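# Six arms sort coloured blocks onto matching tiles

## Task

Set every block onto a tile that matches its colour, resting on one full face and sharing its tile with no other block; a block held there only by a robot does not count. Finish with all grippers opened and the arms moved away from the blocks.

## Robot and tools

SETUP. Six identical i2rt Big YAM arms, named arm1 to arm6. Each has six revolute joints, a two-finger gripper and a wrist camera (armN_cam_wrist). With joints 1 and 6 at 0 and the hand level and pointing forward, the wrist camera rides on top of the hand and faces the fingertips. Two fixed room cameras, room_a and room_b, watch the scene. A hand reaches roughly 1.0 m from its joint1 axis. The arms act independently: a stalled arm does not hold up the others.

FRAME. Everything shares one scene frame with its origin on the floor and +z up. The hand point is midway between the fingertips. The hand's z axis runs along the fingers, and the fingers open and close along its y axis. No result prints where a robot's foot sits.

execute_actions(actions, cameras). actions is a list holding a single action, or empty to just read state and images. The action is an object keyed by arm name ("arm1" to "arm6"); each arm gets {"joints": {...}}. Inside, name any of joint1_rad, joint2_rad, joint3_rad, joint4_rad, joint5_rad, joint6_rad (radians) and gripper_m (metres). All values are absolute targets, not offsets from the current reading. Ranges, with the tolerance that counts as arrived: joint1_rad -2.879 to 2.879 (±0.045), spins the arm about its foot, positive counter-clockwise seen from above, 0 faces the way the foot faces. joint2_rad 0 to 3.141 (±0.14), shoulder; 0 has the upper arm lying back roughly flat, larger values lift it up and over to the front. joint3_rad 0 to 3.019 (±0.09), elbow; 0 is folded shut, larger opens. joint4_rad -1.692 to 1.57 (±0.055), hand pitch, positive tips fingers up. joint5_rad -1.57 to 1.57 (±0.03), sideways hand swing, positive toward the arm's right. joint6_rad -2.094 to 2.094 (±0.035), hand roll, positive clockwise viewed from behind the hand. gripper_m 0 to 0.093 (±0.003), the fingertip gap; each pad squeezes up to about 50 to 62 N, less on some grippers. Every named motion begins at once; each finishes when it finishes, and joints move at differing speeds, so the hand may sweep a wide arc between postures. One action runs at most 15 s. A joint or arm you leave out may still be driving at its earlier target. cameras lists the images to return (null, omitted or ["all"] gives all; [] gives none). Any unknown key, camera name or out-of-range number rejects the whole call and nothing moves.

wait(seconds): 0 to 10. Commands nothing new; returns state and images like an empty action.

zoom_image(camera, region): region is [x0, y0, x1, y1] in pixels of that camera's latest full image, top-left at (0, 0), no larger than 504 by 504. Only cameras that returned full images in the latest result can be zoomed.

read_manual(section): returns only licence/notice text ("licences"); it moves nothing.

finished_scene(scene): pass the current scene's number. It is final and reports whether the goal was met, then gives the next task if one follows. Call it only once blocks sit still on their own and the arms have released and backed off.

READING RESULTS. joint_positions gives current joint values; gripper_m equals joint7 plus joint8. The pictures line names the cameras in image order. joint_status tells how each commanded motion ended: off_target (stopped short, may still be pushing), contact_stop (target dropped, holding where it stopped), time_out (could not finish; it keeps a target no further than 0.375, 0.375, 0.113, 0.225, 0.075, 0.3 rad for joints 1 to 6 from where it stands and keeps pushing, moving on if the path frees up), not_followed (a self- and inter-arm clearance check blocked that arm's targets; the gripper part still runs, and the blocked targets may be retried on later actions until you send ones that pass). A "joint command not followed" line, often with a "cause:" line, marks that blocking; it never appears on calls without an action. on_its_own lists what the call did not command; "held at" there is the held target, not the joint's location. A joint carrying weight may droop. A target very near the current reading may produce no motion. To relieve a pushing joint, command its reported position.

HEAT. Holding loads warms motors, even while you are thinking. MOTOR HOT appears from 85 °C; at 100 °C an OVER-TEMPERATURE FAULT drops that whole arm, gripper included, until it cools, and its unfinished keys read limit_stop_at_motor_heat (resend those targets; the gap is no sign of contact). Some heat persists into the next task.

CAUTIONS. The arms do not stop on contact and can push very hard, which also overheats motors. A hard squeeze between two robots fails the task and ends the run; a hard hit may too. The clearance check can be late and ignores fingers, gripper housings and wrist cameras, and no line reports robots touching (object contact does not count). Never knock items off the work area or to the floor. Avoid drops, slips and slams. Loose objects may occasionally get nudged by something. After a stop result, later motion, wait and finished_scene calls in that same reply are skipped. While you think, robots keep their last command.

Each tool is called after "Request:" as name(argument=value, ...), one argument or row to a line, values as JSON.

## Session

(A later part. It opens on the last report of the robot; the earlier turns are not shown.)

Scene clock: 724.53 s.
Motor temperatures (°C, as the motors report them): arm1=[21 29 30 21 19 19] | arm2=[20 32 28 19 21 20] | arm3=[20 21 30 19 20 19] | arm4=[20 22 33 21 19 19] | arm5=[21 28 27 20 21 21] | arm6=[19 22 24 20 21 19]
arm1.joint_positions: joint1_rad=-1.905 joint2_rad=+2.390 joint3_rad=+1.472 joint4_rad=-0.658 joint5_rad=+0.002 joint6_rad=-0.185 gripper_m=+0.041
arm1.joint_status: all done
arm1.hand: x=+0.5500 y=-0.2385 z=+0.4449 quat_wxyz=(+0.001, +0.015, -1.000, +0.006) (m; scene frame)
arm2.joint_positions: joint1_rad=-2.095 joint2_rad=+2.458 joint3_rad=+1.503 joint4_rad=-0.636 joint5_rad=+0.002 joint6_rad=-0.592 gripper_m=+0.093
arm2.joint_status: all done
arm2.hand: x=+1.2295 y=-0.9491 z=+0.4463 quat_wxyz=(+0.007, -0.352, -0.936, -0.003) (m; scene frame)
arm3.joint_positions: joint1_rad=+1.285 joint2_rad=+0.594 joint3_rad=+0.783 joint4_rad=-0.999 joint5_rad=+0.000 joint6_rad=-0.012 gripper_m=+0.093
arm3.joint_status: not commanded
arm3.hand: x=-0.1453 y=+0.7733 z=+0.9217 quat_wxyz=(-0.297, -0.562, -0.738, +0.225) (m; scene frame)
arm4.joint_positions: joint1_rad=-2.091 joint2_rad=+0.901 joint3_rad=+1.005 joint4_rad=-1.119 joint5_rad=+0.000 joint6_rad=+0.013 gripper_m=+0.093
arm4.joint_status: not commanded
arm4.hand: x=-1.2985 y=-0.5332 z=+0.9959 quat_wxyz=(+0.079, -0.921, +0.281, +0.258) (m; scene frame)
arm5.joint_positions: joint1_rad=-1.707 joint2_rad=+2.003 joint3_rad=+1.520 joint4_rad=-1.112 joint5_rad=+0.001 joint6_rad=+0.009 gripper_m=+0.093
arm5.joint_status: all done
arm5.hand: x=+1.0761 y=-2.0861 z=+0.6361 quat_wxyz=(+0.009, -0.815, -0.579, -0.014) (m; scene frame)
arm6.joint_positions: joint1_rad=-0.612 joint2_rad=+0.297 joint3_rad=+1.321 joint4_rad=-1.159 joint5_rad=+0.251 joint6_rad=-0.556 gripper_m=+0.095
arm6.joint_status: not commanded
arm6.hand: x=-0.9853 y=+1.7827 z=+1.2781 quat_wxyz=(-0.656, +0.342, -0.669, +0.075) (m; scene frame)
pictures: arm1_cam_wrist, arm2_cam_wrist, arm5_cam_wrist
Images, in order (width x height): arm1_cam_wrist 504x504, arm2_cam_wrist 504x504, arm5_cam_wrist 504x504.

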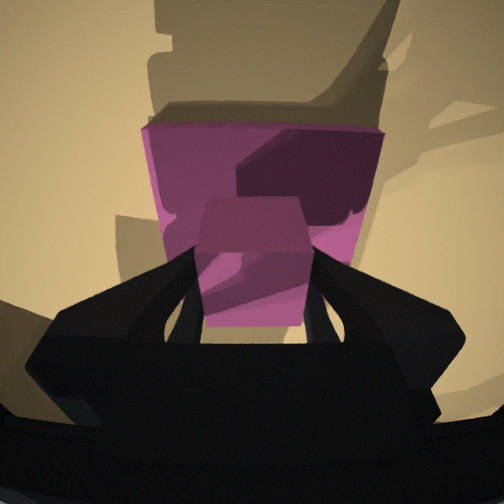

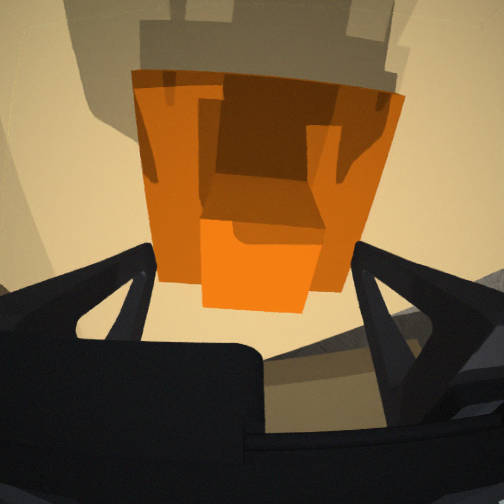

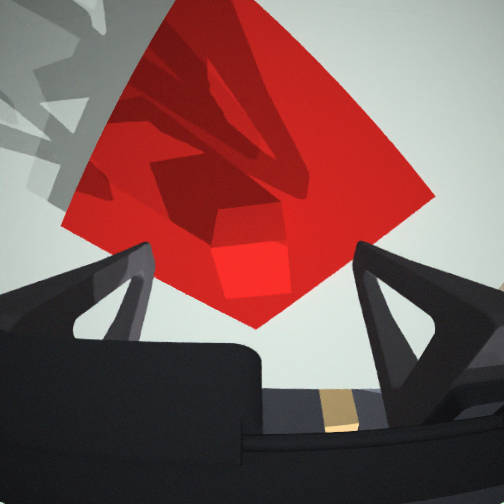

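Request:
execute_actions(
  actions=[
    {"arm1": {"joints": {"joint2_rad": 2.432, "joint4_rad": -0.635}}, "arm2": {"joints": {"joint1_rad": -1.855, "joint2_rad": 2.315, "joint3_rad": 1.84, "joint4_rad": -1.085, "joint6_rad": -0.81}}, "arm5": {"joints": {"joint2_rad": 1.55, "joint3_rad": 1.5, "joint4_rad": -1.4}}},
  ],
  cameras=["arm1_cam_wrist", "arm2_cam_wrist", "arm5_cam_wrist"],
)

Scene clock: 756.80 s.
Motor temperatures (°C, as the motors report them): arm1=[21 30 30 21 19 19] | arm2=[20 33 28 19 21 20] | arm3=[20 21 30 19 20 19] | arm4=[20 22 33 21 19 19] | arm5=[21 28 27 20 21 21] | arm6=[19 22 24 20 21 19]
arm1.joint_positions: joint1_rad=-1.905 joint2_rad=+2.413 joint3_rad=+1.472 joint4_rad=-0.642 joint5_rad=+0.002 joint6_rad=-0.185 gripper_m=+0.041
arm1.joint_status: all done
arm1.hand: x=+0.5460 y=-0.2380 z=+0.4318 quat_wxyz=(+0.005, +0.015, -1.000, +0.005) (m; scene frame)
arm2.joint_positions: joint1_rad=-1.855 joint2_rad=+2.300 joint3_rad=+1.822 joint4_rad=-1.071 joint5_rad=-0.001 joint6_rad=-0.800 gripper_m=+0.093
arm2.joint_status: all done
arm2.hand: x=+1.4040 y=-0.9801 z=+0.6327 quat_wxyz=(-0.005, -0.135, -0.991, +0.013) (m; scene frame)
arm3.joint_positions: joint1_rad=+1.285 joint2_rad=+0.594 joint3_rad=+0.783 joint4_rad=-0.999 joint5_rad=+0.000 joint6_rad=-0.012 gripper_m=+0.093
arm3.joint_status: not commanded
arm3.hand: x=-0.1453 y=+0.7733 z=+0.9217 quat_wxyz=(-0.297, -0.562, -0.738, +0.225) (m; scene frame)
arm4.joint_positions: joint1_rad=-2.091 joint2_rad=+0.901 joint3_rad=+1.005 joint4_rad=-1.119 joint5_rad=+0.000 joint6_rad=+0.013 gripper_m=+0.093
arm4.joint_status: not commanded
arm4.hand: x=-1.2985 y=-0.5332 z=+0.9959 quat_wxyz=(+0.079, -0.921, +0.281, +0.258) (m; scene frame)
arm5.joint_positions: joint1_rad=-1.707 joint2_rad=+1.566 joint3_rad=+1.489 joint4_rad=-1.387 joint5_rad=+0.001 joint6_rad=+0.009 gripper_m=+0.093
arm5.joint_status: all done
arm5.hand: x=+1.1002 y=-2.0125 z=+0.8500 quat_wxyz=(-0.030, -0.814, -0.578, +0.039) (m; scene frame)
arm6.joint_positions: joint1_rad=-0.612 joint2_rad=+0.297 joint3_rad=+1.321 joint4_rad=-1.159 joint5_rad=+0.251 joint6_rad=-0.556 gripper_m=+0.095
arm6.joint_status: not commanded
arm6.hand: x=-0.9853 y=+1.7827 z=+1.2781 quat_wxyz=(-0.656, +0.342, -0.669, +0.075) (m; scene frame)
pictures: arm1_cam_wrist, arm2_cam_wrist, arm5_cam_wrist
Images, in order (width x height): arm1_cam_wrist 504x504, arm2_cam_wrist 504x504, arm5_cam_wrist 504x504.

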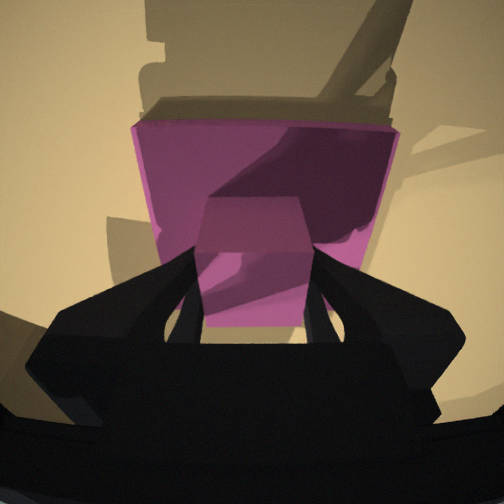

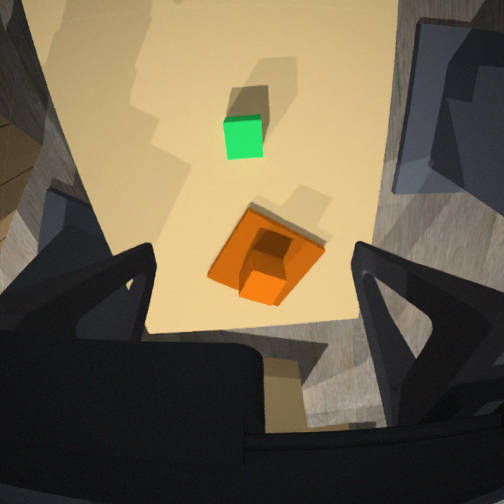

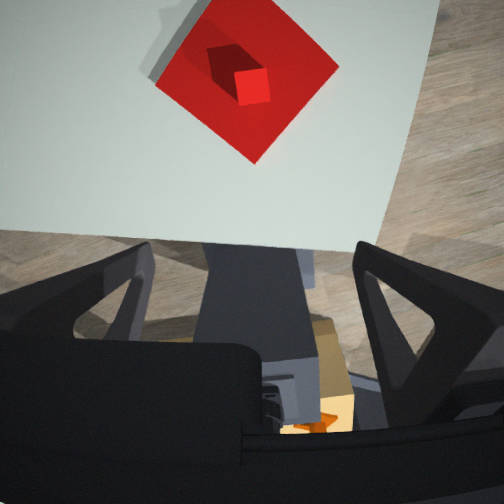

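Request:
execute_actions(
  actions=[
    {"arm1": {"joints": {"joint2_rad": 2.413, "gripper_m": 0.093}}, "arm2": {"joints": {"joint1_rad": -1.835, "joint2_rad": 2.64, "joint3_rad": 1.95, "joint4_rad": -0.825, "joint6_rad": -0.86}}, "arm5": {"joints": {"joint2_rad": 1.0, "joint3_rad": 1.0, "joint4_rad": -1.1}}},
  ],
  cameras=["arm1_cam_wrist", "arm2_cam_wrist"],
)

Scene clock: 767.83 s.
Motor temperatures (°C, as the motors report them): arm1=[21 30 29 21 19 19] | arm2=[20 33 29 19 21 20] | arm3=[20 21 30 19 20 19] | arm4=[20 22 33 21 19 19] | arm5=[21 27 28 20 21 21] | arm6=[19 22 24 20 21 19]
arm1.joint_positions: joint1_rad=-1.905 joint2_rad=+2.413 joint3_rad=+1.472 joint4_rad=-0.642 joint5_rad=+0.002 joint6_rad=-0.185 gripper_m=+0.093
arm1.joint_status: all done
arm1.hand: x=+0.5461 y=-0.2380 z=+0.4320 quat_wxyz=(+0.005, +0.015, -1.000, +0.005) (m; scene frame)
arm2.joint_positions: joint1_rad=-1.846 joint2_rad=+2.673 joint3_rad=+1.927 joint4_rad=-0.840 joint5_rad=-0.001 joint6_rad=-0.850 gripper_m=+0.093
arm2.joint_status: all done
arm2.hand: x=+1.4071 y=-0.9777 z=+0.4223 quat_wxyz=(+0.005, -0.106, -0.994, -0.001) (m; scene frame)
arm3.joint_positions: joint1_rad=+1.285 joint2_rad=+0.594 joint3_rad=+0.783 joint4_rad=-0.999 joint5_rad=+0.000 joint6_rad=-0.012 gripper_m=+0.093
arm3.joint_status: not commanded
arm3.hand: x=-0.1453 y=+0.7733 z=+0.9217 quat_wxyz=(-0.297, -0.562, -0.738, +0.225) (m; scene frame)
arm4.joint_positions: joint1_rad=-2.091 joint2_rad=+0.901 joint3_rad=+1.005 joint4_rad=-1.119 joint5_rad=+0.000 joint6_rad=+0.013 gripper_m=+0.093
arm4.joint_status: not commanded
arm4.hand: x=-1.2985 y=-0.5332 z=+0.9959 quat_wxyz=(+0.079, -0.921, +0.281, +0.258) (m; scene frame)
arm5.joint_positions: joint1_rad=-1.707 joint2_rad=+0.997 joint3_rad=+1.003 joint4_rad=-1.123 joint5_rad=+0.001 joint6_rad=+0.009 gripper_m=+0.093
arm5.joint_status: all done
arm5.hand: x=+1.1423 y=-1.8879 z=+0.8822 quat_wxyz=(-0.130, -0.796, -0.564, +0.178) (m; scene frame)
arm6.joint_positions: joint1_rad=-0.612 joint2_rad=+0.297 joint3_rad=+1.321 joint4_rad=-1.159 joint5_rad=+0.251 joint6_rad=-0.556 gripper_m=+0.095
arm6.joint_status: not commanded
arm6.hand: x=-0.9853 y=+1.7827 z=+1.2781 quat_wxyz=(-0.656, +0.342, -0.669, +0.075) (m; scene frame)
pictures: arm1_cam_wrist, arm2_cam_wrist
Images, in order (width x height): arm1_cam_wrist 504x504, arm2_cam_wrist 504x504.

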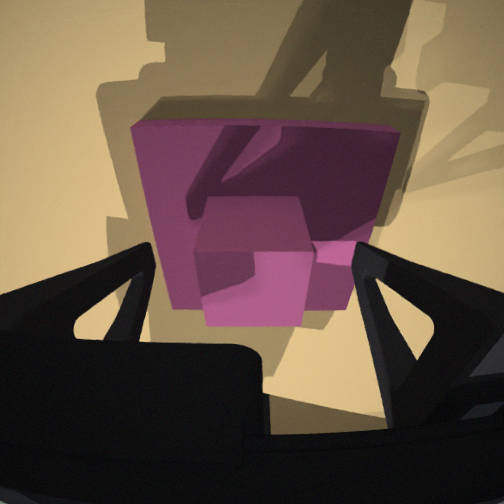

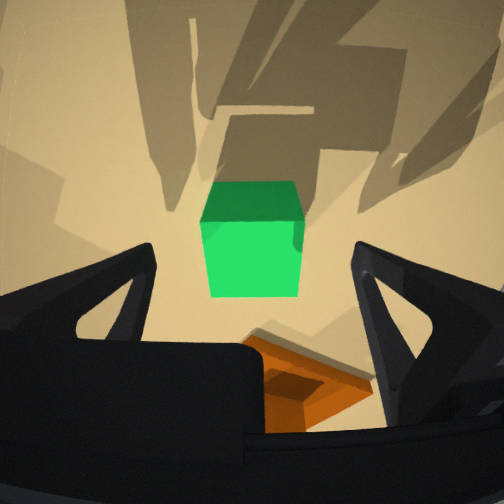

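Request:
execute_actions(
  actions=[
    {"arm1": {"joints": {"joint2_rad": 1.9, "joint4_rad": -1.1}}, "arm2": {"joints": {"gripper_m": 0.018}}},
  ],
  cameras=["arm1_cam_wrist", "arm2_cam_wrist", "room_a", "room_b"],
)

Scene clock: 773.80 s.
Motor temperatures (°C, as the motors report them): arm1=[21 30 30 21 19 19] | arm2=[20 33 29 19 21 20] | arm3=[20 21 30 19 20 19] | arm4=[20 22 33 21 19 19] | arm5=[21 27 28 20 21 21] | arm6=[19 22 24 20 21 19]
arm1.joint_positions: joint1_rad=-1.905 joint2_rad=+1.898 joint3_rad=+1.472 joint4_rad=-1.092 joint5_rad=+0.002 joint6_rad=-0.185 gripper_m=+0.093
arm1.joint_status: all done
arm1.hand: x=+0.5423 y=-0.2343 z=+0.7187 quat_wxyz=(-0.027, +0.015, -0.999, +0.011) (m; scene frame)
arm2.joint_positions: joint1_rad=-1.846 joint2_rad=+2.673 joint3_rad=+1.927 joint4_rad=-0.840 joint5_rad=-0.001 joint6_rad=-0.851 gripper_m=+0.038
arm2.joint_status: gripper_m off_target (ended at +0.038, target +0.018)
arm2.hand: x=+1.4071 y=-0.9777 z=+0.4223 quat_wxyz=(+0.005, -0.106, -0.994, -0.001) (m; scene frame)
arm3.joint_positions: joint1_rad=+1.285 joint2_rad=+0.594 joint3_rad=+0.783 joint4_rad=-0.999 joint5_rad=+0.000 joint6_rad=-0.012 gripper_m=+0.093
arm3.joint_status: not commanded
arm3.hand: x=-0.1453 y=+0.7733 z=+0.9217 quat_wxyz=(-0.297, -0.562, -0.738, +0.225) (m; scene frame)
arm4.joint_positions: joint1_rad=-2.091 joint2_rad=+0.901 joint3_rad=+1.005 joint4_rad=-1.119 joint5_rad=+0.000 joint6_rad=+0.013 gripper_m=+0.093
arm4.joint_status: not commanded
arm4.hand: x=-1.2985 y=-0.5332 z=+0.9959 quat_wxyz=(+0.079, -0.921, +0.281, +0.258) (m; scene frame)
arm5.joint_positions: joint1_rad=-1.707 joint2_rad=+0.997 joint3_rad=+1.003 joint4_rad=-1.123 joint5_rad=+0.001 joint6_rad=+0.009 gripper_m=+0.093
arm5.joint_status: not commanded
arm5.hand: x=+1.1423 y=-1.8879 z=+0.8822 quat_wxyz=(-0.130, -0.796, -0.564, +0.178) (m; scene frame)
arm6.joint_positions: joint1_rad=-0.612 joint2_rad=+0.297 joint3_rad=+1.321 joint4_rad=-1.159 joint5_rad=+0.251 joint6_rad=-0.556 gripper_m=+0.095
arm6.joint_status: not commanded
arm6.hand: x=-0.9853 y=+1.7827 z=+1.2781 quat_wxyz=(-0.656, +0.342, -0.669, +0.075) (m; scene frame)
pictures: arm1_cam_wrist, arm2_cam_wrist, room_a, room_b
Images, in order (width x height): arm1_cam_wrist 504x504, arm2_cam_wrist 504x504, room_a 504x504, room_b 504x504.

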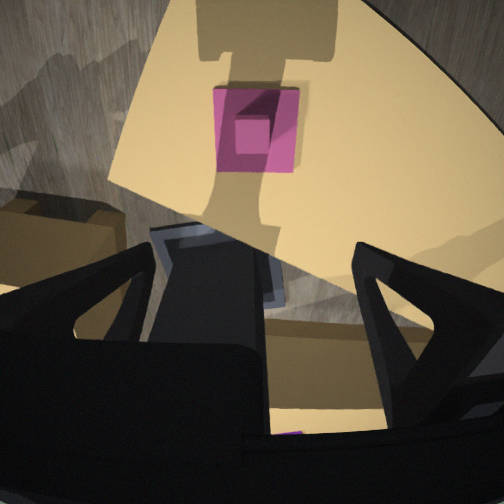

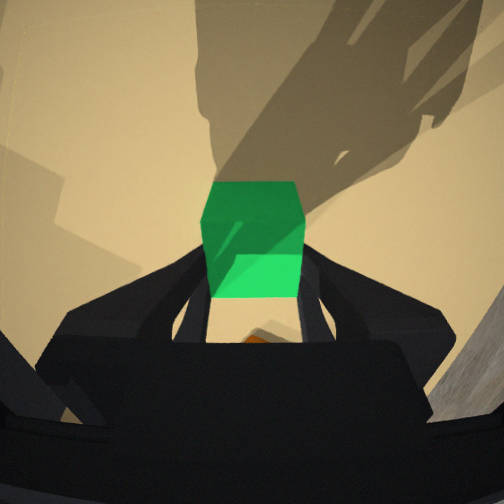

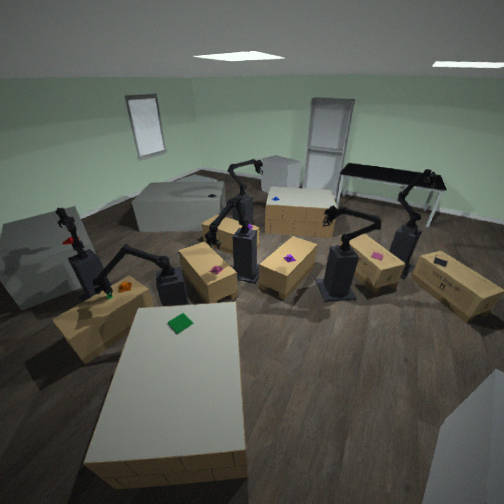

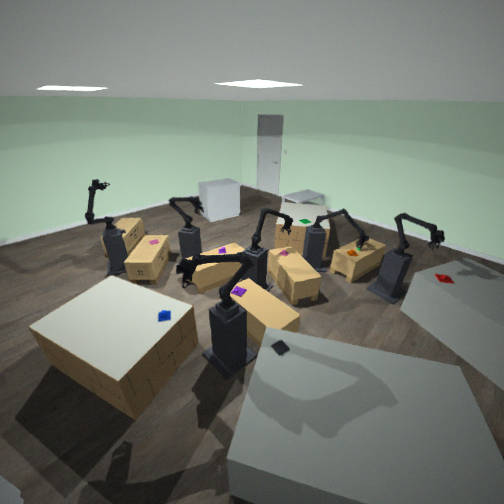

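Request:
zoom_image(
  camera="room_b",
  region=[210, 270, 270, 310],
)

Request:
execute_actions(
  actions=[
    {"arm1": {"joints": {"joint1_rad": 0.0, "joint2_rad": 1.4, "joint3_rad": 1.3, "joint4_rad": -1.35, "joint6_rad": 0.0}}, "arm2": {"joints": {"joint1_rad": 0.065, "joint2_rad": 1.955, "joint3_rad": 1.535, "joint4_rad": -1.165, "joint6_rad": -0.39}}},
  ],
  cameras=["arm1_cam_wrist", "arm2_cam_wrist"],
)

Region (210, 270, 270, 310) of room_b's 504x504 image, scaled by 8.400, with more detail than that image has.

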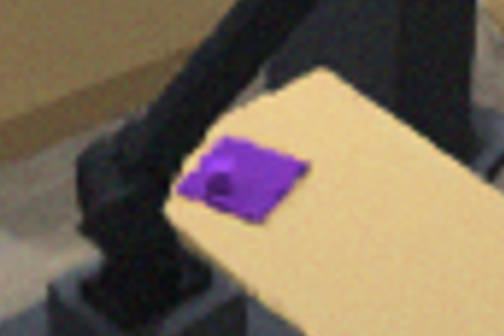

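Scene clock: 783.03 s.
Motor temperatures (°C, as the motors report them): arm1=[21 30 30 21 19 19] | arm2=[20 34 29 19 21 20] | arm3=[20 20 30 19 20 19] | arm4=[20 22 33 21 19 19] | arm5=[21 26 28 20 21 21] | arm6=[19 22 24 20 21 19]
arm1.joint_positions: joint1_rad=+0.004 joint2_rad=+1.405 joint3_rad=+1.298 joint4_rad=-1.342 joint5_rad=+0.001 joint6_rad=-0.008 gripper_m=+0.093
arm1.joint_status: all done
arm1.hand: x=-0.0980 y=+0.2857 z=+0.8774 quat_wxyz=(-0.036, +0.770, -0.636, -0.042) (m; scene frame)
arm2.joint_positions: joint1_rad=+0.076 joint2_rad=+1.948 joint3_rad=+1.541 joint4_rad=-1.151 joint5_rad=+0.000 joint6_rad=-0.400 gripper_m=+0.038
arm2.joint_status: all done
arm2.hand: x=+1.4623 y=+0.0461 z=+0.7370 quat_wxyz=(-0.002, +0.589, -0.808, +0.001) (m; scene frame)
arm3.joint_positions: joint1_rad=+1.285 joint2_rad=+0.594 joint3_rad=+0.783 joint4_rad=-0.999 joint5_rad=+0.000 joint6_rad=-0.012 gripper_m=+0.093
arm3.joint_status: not commanded
arm3.hand: x=-0.1453 y=+0.7733 z=+0.9217 quat_wxyz=(-0.297, -0.562, -0.738, +0.225) (m; scene frame)
arm4.joint_positions: joint1_rad=-2.091 joint2_rad=+0.901 joint3_rad=+1.005 joint4_rad=-1.119 joint5_rad=+0.000 joint6_rad=+0.013 gripper_m=+0.093
arm4.joint_status: not commanded
arm4.hand: x=-1.2985 y=-0.5332 z=+0.9959 quat_wxyz=(+0.079, -0.921, +0.281, +0.258) (m; scene frame)
arm5.joint_positions: joint1_rad=-1.707 joint2_rad=+0.997 joint3_rad=+1.003 joint4_rad=-1.123 joint5_rad=+0.001 joint6_rad=+0.009 gripper_m=+0.093
arm5.joint_status: not commanded
arm5.hand: x=+1.1423 y=-1.8879 z=+0.8822 quat_wxyz=(-0.130, -0.796, -0.564, +0.178) (m; scene frame)
arm6.joint_positions: joint1_rad=-0.612 joint2_rad=+0.297 joint3_rad=+1.321 joint4_rad=-1.159 joint5_rad=+0.251 joint6_rad=-0.556 gripper_m=+0.095
arm6.joint_status: not commanded
arm6.hand: x=-0.9853 y=+1.7827 z=+1.2781 quat_wxyz=(-0.656, +0.342, -0.669, +0.075) (m; scene frame)
pictures: arm1_cam_wrist, arm2_cam_wrist
Images, in order (width x height): arm1_cam_wrist 504x504, arm2_cam_wrist 504x504.

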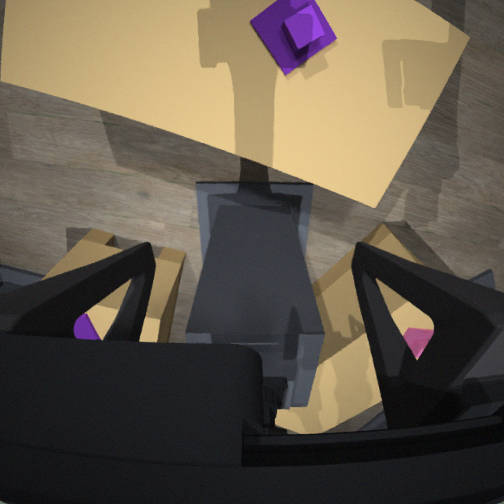

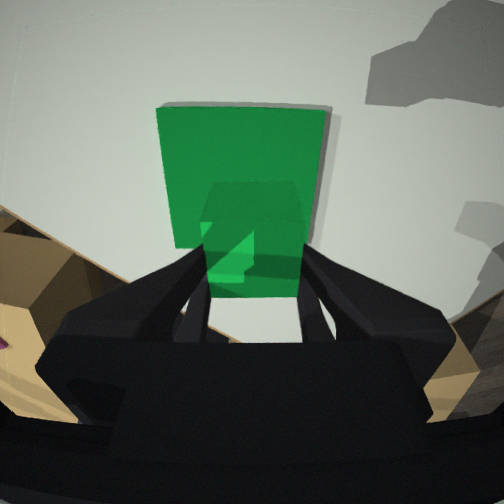

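Request:
execute_actions(
  actions=[
    {"arm1": {"joints": {"joint1_rad": 0.9}}, "arm2": {"joints": {"joint2_rad": 2.0, "joint3_rad": 1.375, "joint4_rad": -0.925}}},
  ],
  cameras=["arm1_cam_wrist", "arm2_cam_wrist"],
)

Scene clock: 795.57 s.
Motor temperatures (°C, as the motors report them): arm1=[21 29 31 21 19 19] | arm2=[20 33 29 19 21 20] | arm3=[20 20 30 19 20 19] | arm4=[20 22 33 21 19 19] | arm5=[21 26 28 20 21 21] | arm6=[19 22 24 20 21 19]
arm1.joint_positions: joint1_rad=+0.902 joint2_rad=+1.405 joint3_rad=+1.298 joint4_rad=-1.342 joint5_rad=+0.001 joint6_rad=-0.006 gripper_m=+0.093
arm1.joint_status: all done
arm1.hand: x=-0.4042 y=+0.0624 z=+0.8791 quat_wxyz=(-0.010, +0.969, -0.240, -0.056) (m; scene frame)
arm2.joint_positions: joint1_rad=+0.076 joint2_rad=+2.009 joint3_rad=+1.365 joint4_rad=-0.940 joint5_rad=+0.000 joint6_rad=-0.399 gripper_m=+0.038
arm2.joint_status: all done
arm2.hand: x=+1.4409 y=+0.0209 z=+0.6465 quat_wxyz=(+0.011, +0.588, -0.808, +0.004) (m; scene frame)
arm3.joint_positions: joint1_rad=+1.285 joint2_rad=+0.594 joint3_rad=+0.783 joint4_rad=-0.999 joint5_rad=+0.000 joint6_rad=-0.012 gripper_m=+0.093
arm3.joint_status: not commanded
arm3.hand: x=-0.1453 y=+0.7733 z=+0.9217 quat_wxyz=(-0.297, -0.562, -0.738, +0.225) (m; scene frame)
arm4.joint_positions: joint1_rad=-2.091 joint2_rad=+0.901 joint3_rad=+1.005 joint4_rad=-1.119 joint5_rad=+0.000 joint6_rad=+0.013 gripper_m=+0.093
arm4.joint_status: not commanded
arm4.hand: x=-1.2985 y=-0.5332 z=+0.9959 quat_wxyz=(+0.079, -0.921, +0.281, +0.258) (m; scene frame)
arm5.joint_positions: joint1_rad=-1.707 joint2_rad=+0.997 joint3_rad=+1.003 joint4_rad=-1.123 joint5_rad=+0.001 joint6_rad=+0.009 gripper_m=+0.093
arm5.joint_status: not commanded
arm5.hand: x=+1.1423 y=-1.8879 z=+0.8822 quat_wxyz=(-0.130, -0.796, -0.564, +0.178) (m; scene frame)
arm6.joint_positions: joint1_rad=-0.612 joint2_rad=+0.297 joint3_rad=+1.321 joint4_rad=-1.159 joint5_rad=+0.251 joint6_rad=-0.556 gripper_m=+0.095
arm6.joint_status: not commanded
arm6.hand: x=-0.9853 y=+1.7827 z=+1.2781 quat_wxyz=(-0.656, +0.342, -0.669, +0.075) (m; scene frame)
pictures: arm1_cam_wrist, arm2_cam_wrist
Images, in order (width x height): arm1_cam_wrist 504x504, arm2_cam_wrist 504x504.

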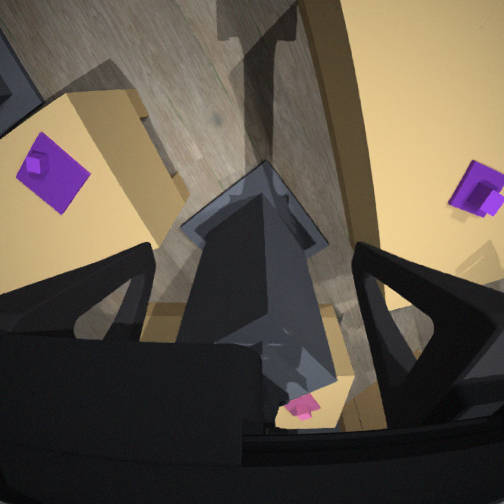

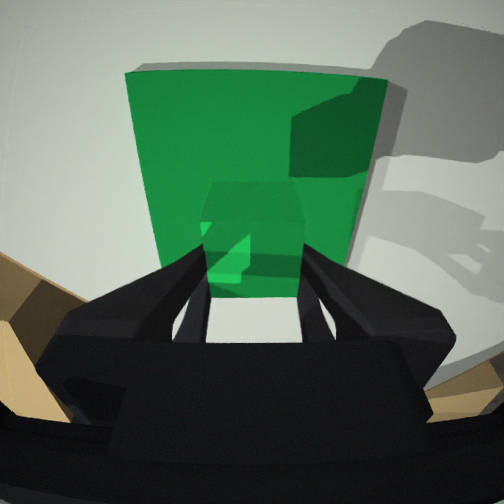

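Request:
zoom_image(
  camera="arm1_cam_wrist",
  region=[0, 110, 120, 230],
)

Request:
execute_actions(
  actions=[
    {"arm1": {"joints": {"joint1_rad": 1.6}}, "arm2": {"joints": {"joint2_rad": 2.045, "joint4_rad": -0.89}}},
  ],
  cameras=["arm1_cam_wrist", "arm2_cam_wrist"],
)

Region (0, 110, 120, 230) of arm1_cam_wrist's 504x504 image, scaled by 4.200, with more detail than that image has.

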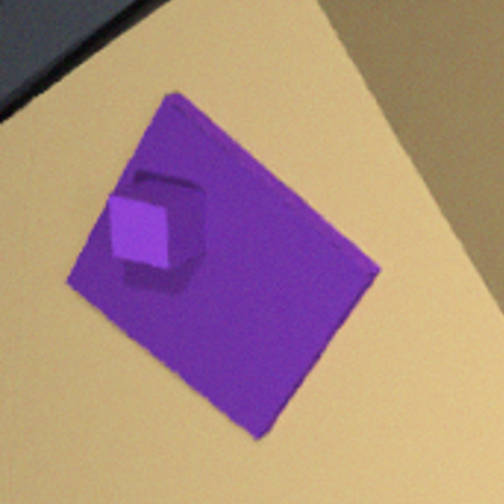

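Scene clock: 804.17 s.
Motor temperatures (°C, as the motors report them): arm1=[21 29 31 21 19 19] | arm2=[20 33 29 19 21 20] | arm3=[20 20 30 19 20 19] | arm4=[20 22 33 21 19 19] | arm5=[21 25 28 20 21 21] | arm6=[19 22 24 20 21 19]
arm1.joint_positions: joint1_rad=+1.604 joint2_rad=+1.405 joint3_rad=+1.298 joint4_rad=-1.342 joint5_rad=+0.001 joint6_rad=-0.005 gripper_m=+0.093
arm1.joint_status: all done
arm1.hand: x=-0.4462 y=-0.2345 z=+0.8823 quat_wxyz=(+0.012, +0.992, +0.108, -0.060) (m; scene frame)
arm2.joint_positions: joint1_rad=+0.076 joint2_rad=+2.034 joint3_rad=+1.365 joint4_rad=-0.907 joint5_rad=+0.000 joint6_rad=-0.399 gripper_m=+0.038
arm2.joint_status: all done
arm2.hand: x=+1.4435 y=+0.0237 z=+0.6329 quat_wxyz=(+0.007, +0.588, -0.809, +0.003) (m; scene frame)
arm3.joint_positions: joint1_rad=+1.285 joint2_rad=+0.594 joint3_rad=+0.783 joint4_rad=-0.999 joint5_rad=+0.000 joint6_rad=-0.012 gripper_m=+0.093
arm3.joint_status: not commanded
arm3.hand: x=-0.1453 y=+0.7733 z=+0.9217 quat_wxyz=(-0.297, -0.562, -0.738, +0.225) (m; scene frame)
arm4.joint_positions: joint1_rad=-2.091 joint2_rad=+0.901 joint3_rad=+1.005 joint4_rad=-1.119 joint5_rad=+0.000 joint6_rad=+0.013 gripper_m=+0.093
arm4.joint_status: not commanded
arm4.hand: x=-1.2985 y=-0.5332 z=+0.9959 quat_wxyz=(+0.079, -0.921, +0.281, +0.258) (m; scene frame)
arm5.joint_positions: joint1_rad=-1.707 joint2_rad=+0.997 joint3_rad=+1.003 joint4_rad=-1.123 joint5_rad=+0.001 joint6_rad=+0.009 gripper_m=+0.093
arm5.joint_status: not commanded
arm5.hand: x=+1.1423 y=-1.8879 z=+0.8822 quat_wxyz=(-0.130, -0.796, -0.564, +0.178) (m; scene frame)
arm6.joint_positions: joint1_rad=-0.612 joint2_rad=+0.297 joint3_rad=+1.321 joint4_rad=-1.159 joint5_rad=+0.251 joint6_rad=-0.556 gripper_m=+0.095
arm6.joint_status: not commanded
arm6.hand: x=-0.9853 y=+1.7827 z=+1.2781 quat_wxyz=(-0.656, +0.342, -0.669, +0.075) (m; scene frame)
pictures: arm1_cam_wrist, arm2_cam_wrist
Images, in order (width x height): arm1_cam_wrist 504x504, arm2_cam_wrist 504x504.

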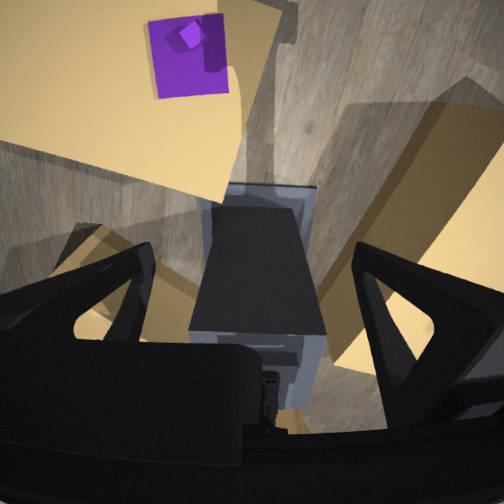

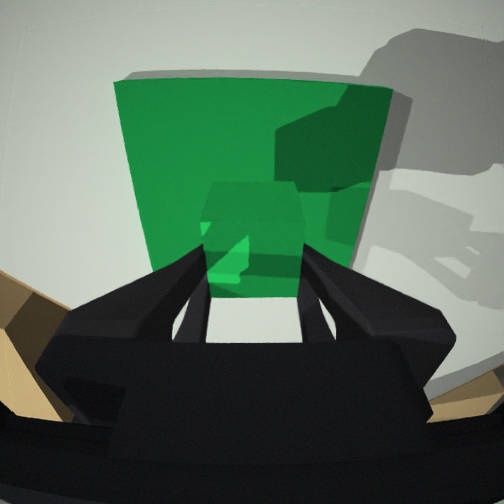

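Request:
execute_actions(
  actions=[
    {"arm2": {"joints": {"joint2_rad": 2.085, "joint4_rad": -0.845}}, "arm1": {"joints": {"joint2_rad": 1.0, "joint3_rad": 1.0, "joint4_rad": -1.1}}},
  ],
  cameras=["arm2_cam_wrist"],
)

Scene clock: 824.20 s.
Motor temperatures (°C, as the motors report them): arm1=[21 28 32 21 19 19] | arm2=[20 32 29 19 21 20] | arm3=[20 20 30 19 20 19] | arm4=[20 21 33 21 19 19] | arm5=[21 25 28 21 21 21] | arm6=[19 22 24 20 21 19]
arm1.joint_positions: joint1_rad=+1.604 joint2_rad=+0.993 joint3_rad=+1.007 joint4_rad=-1.113 joint5_rad=+0.001 joint6_rad=-0.005 gripper_m=+0.093
arm1.joint_status: all done
arm1.hand: x=-0.3772 y=-0.2192 z=+0.9232 quat_wxyz=(+0.029, +0.967, +0.104, -0.232) (m; scene frame)
arm2.joint_positions: joint1_rad=+0.076 joint2_rad=+2.078 joint3_rad=+1.365 joint4_rad=-0.861 joint5_rad=+0.000 joint6_rad=-0.399 gripper_m=+0.038
arm2.joint_status: all done
arm2.hand: x=+1.4453 y=+0.0257 z=+0.6094 quat_wxyz=(+0.006, +0.588, -0.809, +0.003) (m; scene frame)
arm3.joint_positions: joint1_rad=+1.285 joint2_rad=+0.594 joint3_rad=+0.783 joint4_rad=-0.999 joint5_rad=+0.000 joint6_rad=-0.012 gripper_m=+0.093
arm3.joint_status: not commanded
arm3.hand: x=-0.1453 y=+0.7733 z=+0.9217 quat_wxyz=(-0.297, -0.562, -0.738, +0.225) (m; scene frame)
arm4.joint_positions: joint1_rad=-2.091 joint2_rad=+0.901 joint3_rad=+1.005 joint4_rad=-1.119 joint5_rad=+0.000 joint6_rad=+0.013 gripper_m=+0.093
arm4.joint_status: not commanded
arm4.hand: x=-1.2985 y=-0.5332 z=+0.9959 quat_wxyz=(+0.079, -0.921, +0.281, +0.258) (m; scene frame)
arm5.joint_positions: joint1_rad=-1.707 joint2_rad=+0.997 joint3_rad=+1.003 joint4_rad=-1.123 joint5_rad=+0.001 joint6_rad=+0.009 gripper_m=+0.093
arm5.joint_status: not commanded
arm5.hand: x=+1.1423 y=-1.8879 z=+0.8822 quat_wxyz=(-0.130, -0.796, -0.564, +0.178) (m; scene frame)
arm6.joint_positions: joint1_rad=-0.612 joint2_rad=+0.297 joint3_rad=+1.321 joint4_rad=-1.159 joint5_rad=+0.251 joint6_rad=-0.556 gripper_m=+0.095
arm6.joint_status: not commanded
arm6.hand: x=-0.9853 y=+1.7827 z=+1.2781 quat_wxyz=(-0.656, +0.342, -0.669, +0.075) (m; scene frame)
pictures: arm2_cam_wrist
Images, in order (width x height): arm2_cam_wrist 504x504.

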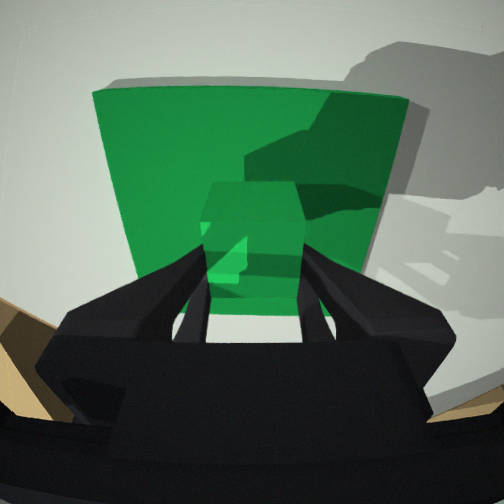

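Request:
execute_actions(
  actions=[
    {"arm2": {"joints": {"joint2_rad": 2.121, "joint4_rad": -0.812}}},
  ],
  cameras=["arm2_cam_wrist"],
)

Scene clock: 828.10 s.
Motor temperatures (°C, as the motors report them): arm1=[21 28 32 21 19 19] | arm2=[20 32 29 19 21 20] | arm3=[20 20 30 19 20 19] | arm4=[20 21 33 21 19 19] | arm5=[21 25 28 21 21 21] | arm6=[19 22 24 20 21 19]
arm1.joint_positions: joint1_rad=+1.604 joint2_rad=+0.993 joint3_rad=+1.007 joint4_rad=-1.113 joint5_rad=+0.001 joint6_rad=-0.005 gripper_m=+0.093
arm1.joint_status: not commanded
arm1.hand: x=-0.3772 y=-0.2192 z=+0.9232 quat_wxyz=(+0.029, +0.967, +0.104, -0.232) (m; scene frame)
arm2.joint_positions: joint1_rad=+0.076 joint2_rad=+2.112 joint3_rad=+1.365 joint4_rad=-0.828 joint5_rad=+0.000 joint6_rad=-0.399 gripper_m=+0.038
arm2.joint_status: all done
arm2.hand: x=+1.4460 y=+0.0265 z=+0.5915 quat_wxyz=(+0.007, +0.588, -0.809, +0.003) (m; scene frame)
arm3.joint_positions: joint1_rad=+1.285 joint2_rad=+0.594 joint3_rad=+0.783 joint4_rad=-0.999 joint5_rad=+0.000 joint6_rad=-0.012 gripper_m=+0.093
arm3.joint_status: not commanded
arm3.hand: x=-0.1453 y=+0.7733 z=+0.9217 quat_wxyz=(-0.297, -0.562, -0.738, +0.225) (m; scene frame)
arm4.joint_positions: joint1_rad=-2.091 joint2_rad=+0.901 joint3_rad=+1.005 joint4_rad=-1.119 joint5_rad=+0.000 joint6_rad=+0.013 gripper_m=+0.093
arm4.joint_status: not commanded
arm4.hand: x=-1.2985 y=-0.5332 z=+0.9959 quat_wxyz=(+0.079, -0.921, +0.281, +0.258) (m; scene frame)
arm5.joint_positions: joint1_rad=-1.707 joint2_rad=+0.997 joint3_rad=+1.003 joint4_rad=-1.123 joint5_rad=+0.001 joint6_rad=+0.009 gripper_m=+0.093
arm5.joint_status: not commanded
arm5.hand: x=+1.1423 y=-1.8879 z=+0.8822 quat_wxyz=(-0.130, -0.796, -0.564, +0.178) (m; scene frame)
arm6.joint_positions: joint1_rad=-0.612 joint2_rad=+0.297 joint3_rad=+1.321 joint4_rad=-1.159 joint5_rad=+0.251 joint6_rad=-0.556 gripper_m=+0.095
arm6.joint_status: not commanded
arm6.hand: x=-0.9853 y=+1.7827 z=+1.2781 quat_wxyz=(-0.656, +0.342, -0.669, +0.075) (m; scene frame)
pictures: arm2_cam_wrist
Images, in order (width x height): arm2_cam_wrist 504x504.

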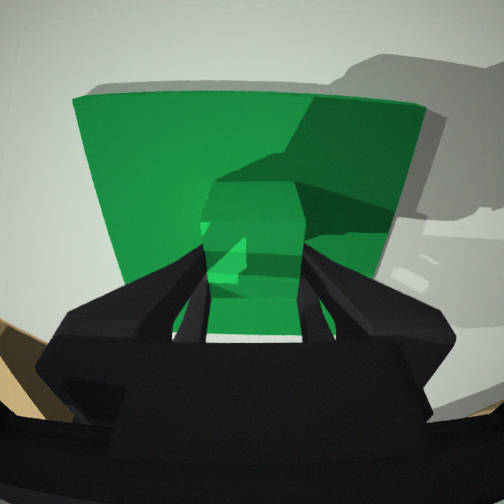

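Contact. Release.

Request:
execute_actions(
  actions=[
    {"arm2": {"joints": {"joint2_rad": 2.112, "gripper_m": 0.093}}},
  ],
  cameras=["arm2_cam_wrist"],
)

Request:
execute_actions(
  actions=[
    {"arm2": {"joints": {"joint2_rad": 1.6, "joint4_rad": -1.25}}},
  ],
)

Scene clock: 832.03 s.
Motor temperatures (°C, as the motors report them): arm1=[21 27 32 21 19 19] | arm2=[20 32 29 19 21 20] | arm3=[20 20 30 19 20 19] | arm4=[20 21 33 21 19 19] | arm5=[21 25 28 21 21 21] | arm6=[19 22 24 20 21 19]
arm1.joint_positions: joint1_rad=+1.604 joint2_rad=+0.993 joint3_rad=+1.007 joint4_rad=-1.113 joint5_rad=+0.001 joint6_rad=-0.005 gripper_m=+0.093
arm1.joint_status: not commanded
arm1.hand: x=-0.3772 y=-0.2192 z=+0.9232 quat_wxyz=(+0.029, +0.967, +0.104, -0.232) (m; scene frame)
arm2.joint_positions: joint1_rad=+0.076 joint2_rad=+2.112 joint3_rad=+1.365 joint4_rad=-0.828 joint5_rad=+0.000 joint6_rad=-0.399 gripper_m=+0.093
arm2.joint_status: all done
arm2.hand: x=+1.4460 y=+0.0265 z=+0.5915 quat_wxyz=(+0.007, +0.588, -0.809, +0.003) (m; scene frame)
arm3.joint_positions: joint1_rad=+1.285 joint2_rad=+0.594 joint3_rad=+0.783 joint4_rad=-0.999 joint5_rad=+0.000 joint6_rad=-0.012 gripper_m=+0.093
arm3.joint_status: not commanded
arm3.hand: x=-0.1453 y=+0.7733 z=+0.9217 quat_wxyz=(-0.297, -0.562, -0.738, +0.225) (m; scene frame)
arm4.joint_positions: joint1_rad=-2.091 joint2_rad=+0.901 joint3_rad=+1.005 joint4_rad=-1.119 joint5_rad=+0.000 joint6_rad=+0.013 gripper_m=+0.093
arm4.joint_status: not commanded
arm4.hand: x=-1.2985 y=-0.5332 z=+0.9959 quat_wxyz=(+0.079, -0.921, +0.281, +0.258) (m; scene frame)
arm5.joint_positions: joint1_rad=-1.707 joint2_rad=+0.997 joint3_rad=+1.003 joint4_rad=-1.123 joint5_rad=+0.001 joint6_rad=+0.009 gripper_m=+0.093
arm5.joint_status: not commanded
arm5.hand: x=+1.1423 y=-1.8879 z=+0.8822 quat_wxyz=(-0.130, -0.796, -0.564, +0.178) (m; scene frame)
arm6.joint_positions: joint1_rad=-0.612 joint2_rad=+0.297 joint3_rad=+1.321 joint4_rad=-1.159 joint5_rad=+0.251 joint6_rad=-0.556 gripper_m=+0.095
arm6.joint_status: not commanded
arm6.hand: x=-0.9853 y=+1.7827 z=+1.2781 quat_wxyz=(-0.656, +0.342, -0.669, +0.075) (m; scene frame)
pictures: arm2_cam_wrist
Images, in order (width x height): arm2_cam_wrist 504x504.

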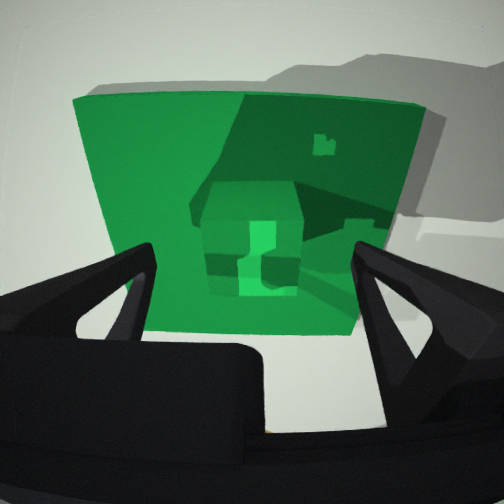

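Scene clock: 833.43 s.
Motor temperatures (°C, as the motors report them): arm1=[21 27 32 21 19 19] | arm2=[20 32 29 19 21 20] | arm3=[20 20 30 19 20 19] | arm4=[20 21 33 21 19 19] | arm5=[21 25 28 21 21 21] | arm6=[19 22 24 20 21 19]
arm1.joint_positions: joint1_rad=+1.604 joint2_rad=+0.993 joint3_rad=+1.007 joint4_rad=-1.113 joint5_rad=+0.001 joint6_rad=-0.005 gripper_m=+0.093
arm1.joint_status: not commanded
arm1.hand: x=-0.3772 y=-0.2192 z=+0.9232 quat_wxyz=(+0.029, +0.967, +0.104, -0.232) (m; scene frame)
arm2.joint_positions: joint1_rad=+0.076 joint2_rad=+1.588 joint3_rad=+1.365 joint4_rad=-1.236 joint5_rad=+0.000 joint6_rad=-0.399 gripper_m=+0.093
arm2.joint_status: all done
arm2.hand: x=+1.4091 y=-0.0150 z=+0.8566 quat_wxyz=(-0.050, +0.588, -0.808, -0.010) (m; scene frame)
arm3.joint_positions: joint1_rad=+1.285 joint2_rad=+0.594 joint3_rad=+0.783 joint4_rad=-0.999 joint5_rad=+0.000 joint6_rad=-0.012 gripper_m=+0.093
arm3.joint_status: not commanded
arm3.hand: x=-0.1453 y=+0.7733 z=+0.9217 quat_wxyz=(-0.297, -0.562, -0.738, +0.225) (m; scene frame)
arm4.joint_positions: joint1_rad=-2.091 joint2_rad=+0.901 joint3_rad=+1.005 joint4_rad=-1.119 joint5_rad=+0.000 joint6_rad=+0.013 gripper_m=+0.093
arm4.joint_status: not commanded
arm4.hand: x=-1.2985 y=-0.5332 z=+0.9959 quat_wxyz=(+0.079, -0.921, +0.281, +0.258) (m; scene frame)
arm5.joint_positions: joint1_rad=-1.707 joint2_rad=+0.997 joint3_rad=+1.003 joint4_rad=-1.123 joint5_rad=+0.001 joint6_rad=+0.009 gripper_m=+0.093
arm5.joint_status: not commanded
arm5.hand: x=+1.1423 y=-1.8879 z=+0.8822 quat_wxyz=(-0.130, -0.796, -0.564, +0.178) (m; scene frame)
arm6.joint_positions: joint1_rad=-0.612 joint2_rad=+0.297 joint3_rad=+1.321 joint4_rad=-1.159 joint5_rad=+0.251 joint6_rad=-0.556 gripper_m=+0.095
arm6.joint_status: not commanded
arm6.hand: x=-0.9853 y=+1.7827 z=+1.2781 quat_wxyz=(-0.656, +0.342, -0.669, +0.075) (m; scene frame)
pictures: arm1_cam_wrist, arm2_cam_wrist, arm3_cam_wrist, arm4_cam_wrist, arm5_cam_wrist, arm6_cam_wrist, room_a, room_b
Images, in order (width x height): arm1_cam_wrist 504x504, arm2_cam_wrist 504x504, arm3_cam_wrist 504x504, arm4_cam_wrist 504x504, arm5_cam_wrist 504x504, arm6_cam_wrist 504x504, room_a 504x504, room_b 504x504.

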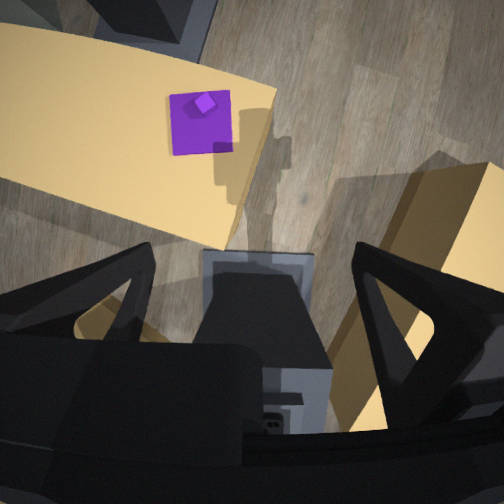

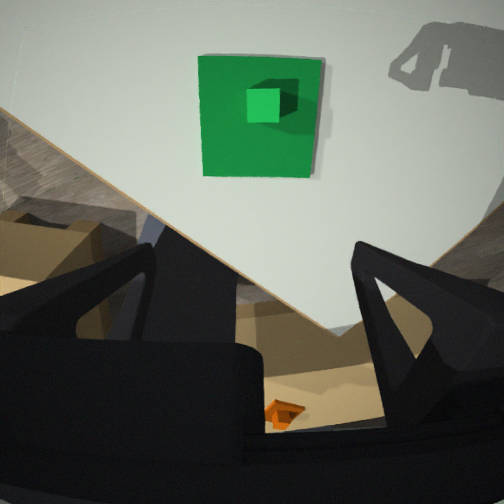

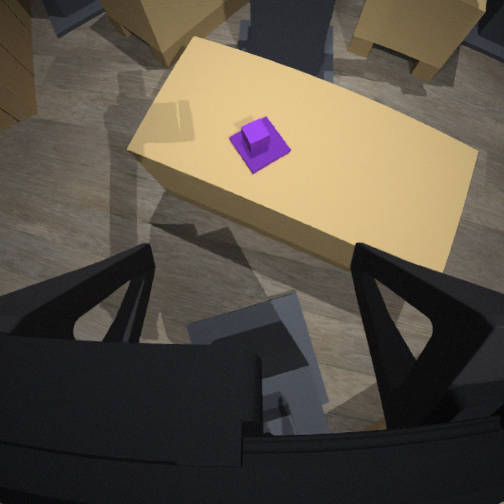

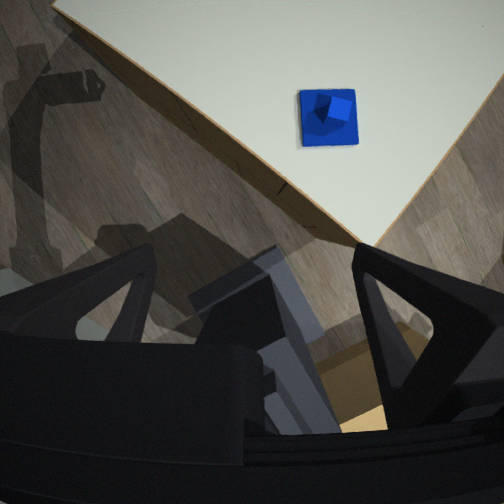

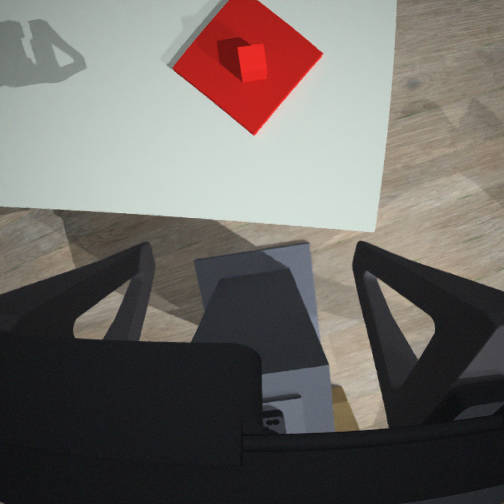

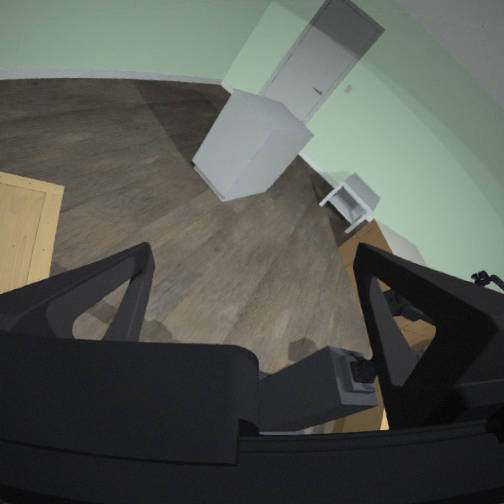

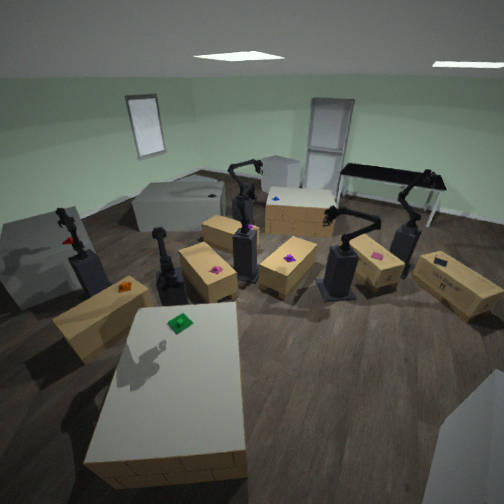

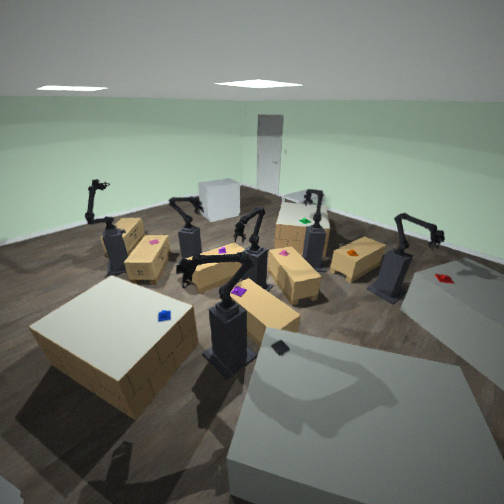

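Request:
zoom_image(
  camera="room_a",
  region=[340, 220, 504, 320],
)

Request:
zoom_image(
  camera="room_a",
  region=[90, 240, 250, 310],
)

Region (340, 220, 504, 320) of room_a's 504x504 image, scaled by 3.073, with more detail than that image has; it fills the top 307 rows of this view, and the rest is white.

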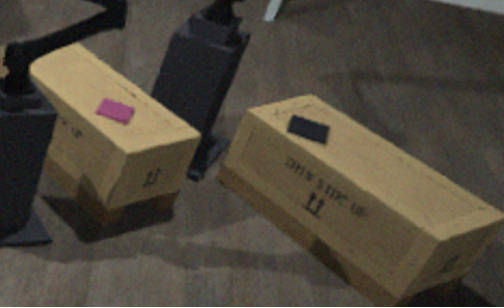

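Region (90, 240, 250, 310) of room_a's 504x504 image, scaled by 3.150, with more detail than that image has; it fills the top 220 rows of this view, and the rest is white.

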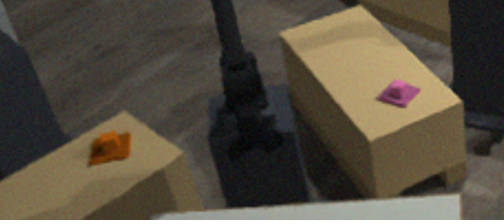

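All blocks are on their tiles and the arms are clear.

Request:
finished_scene(
  scene=2,
)

The scene is finished: the task was done.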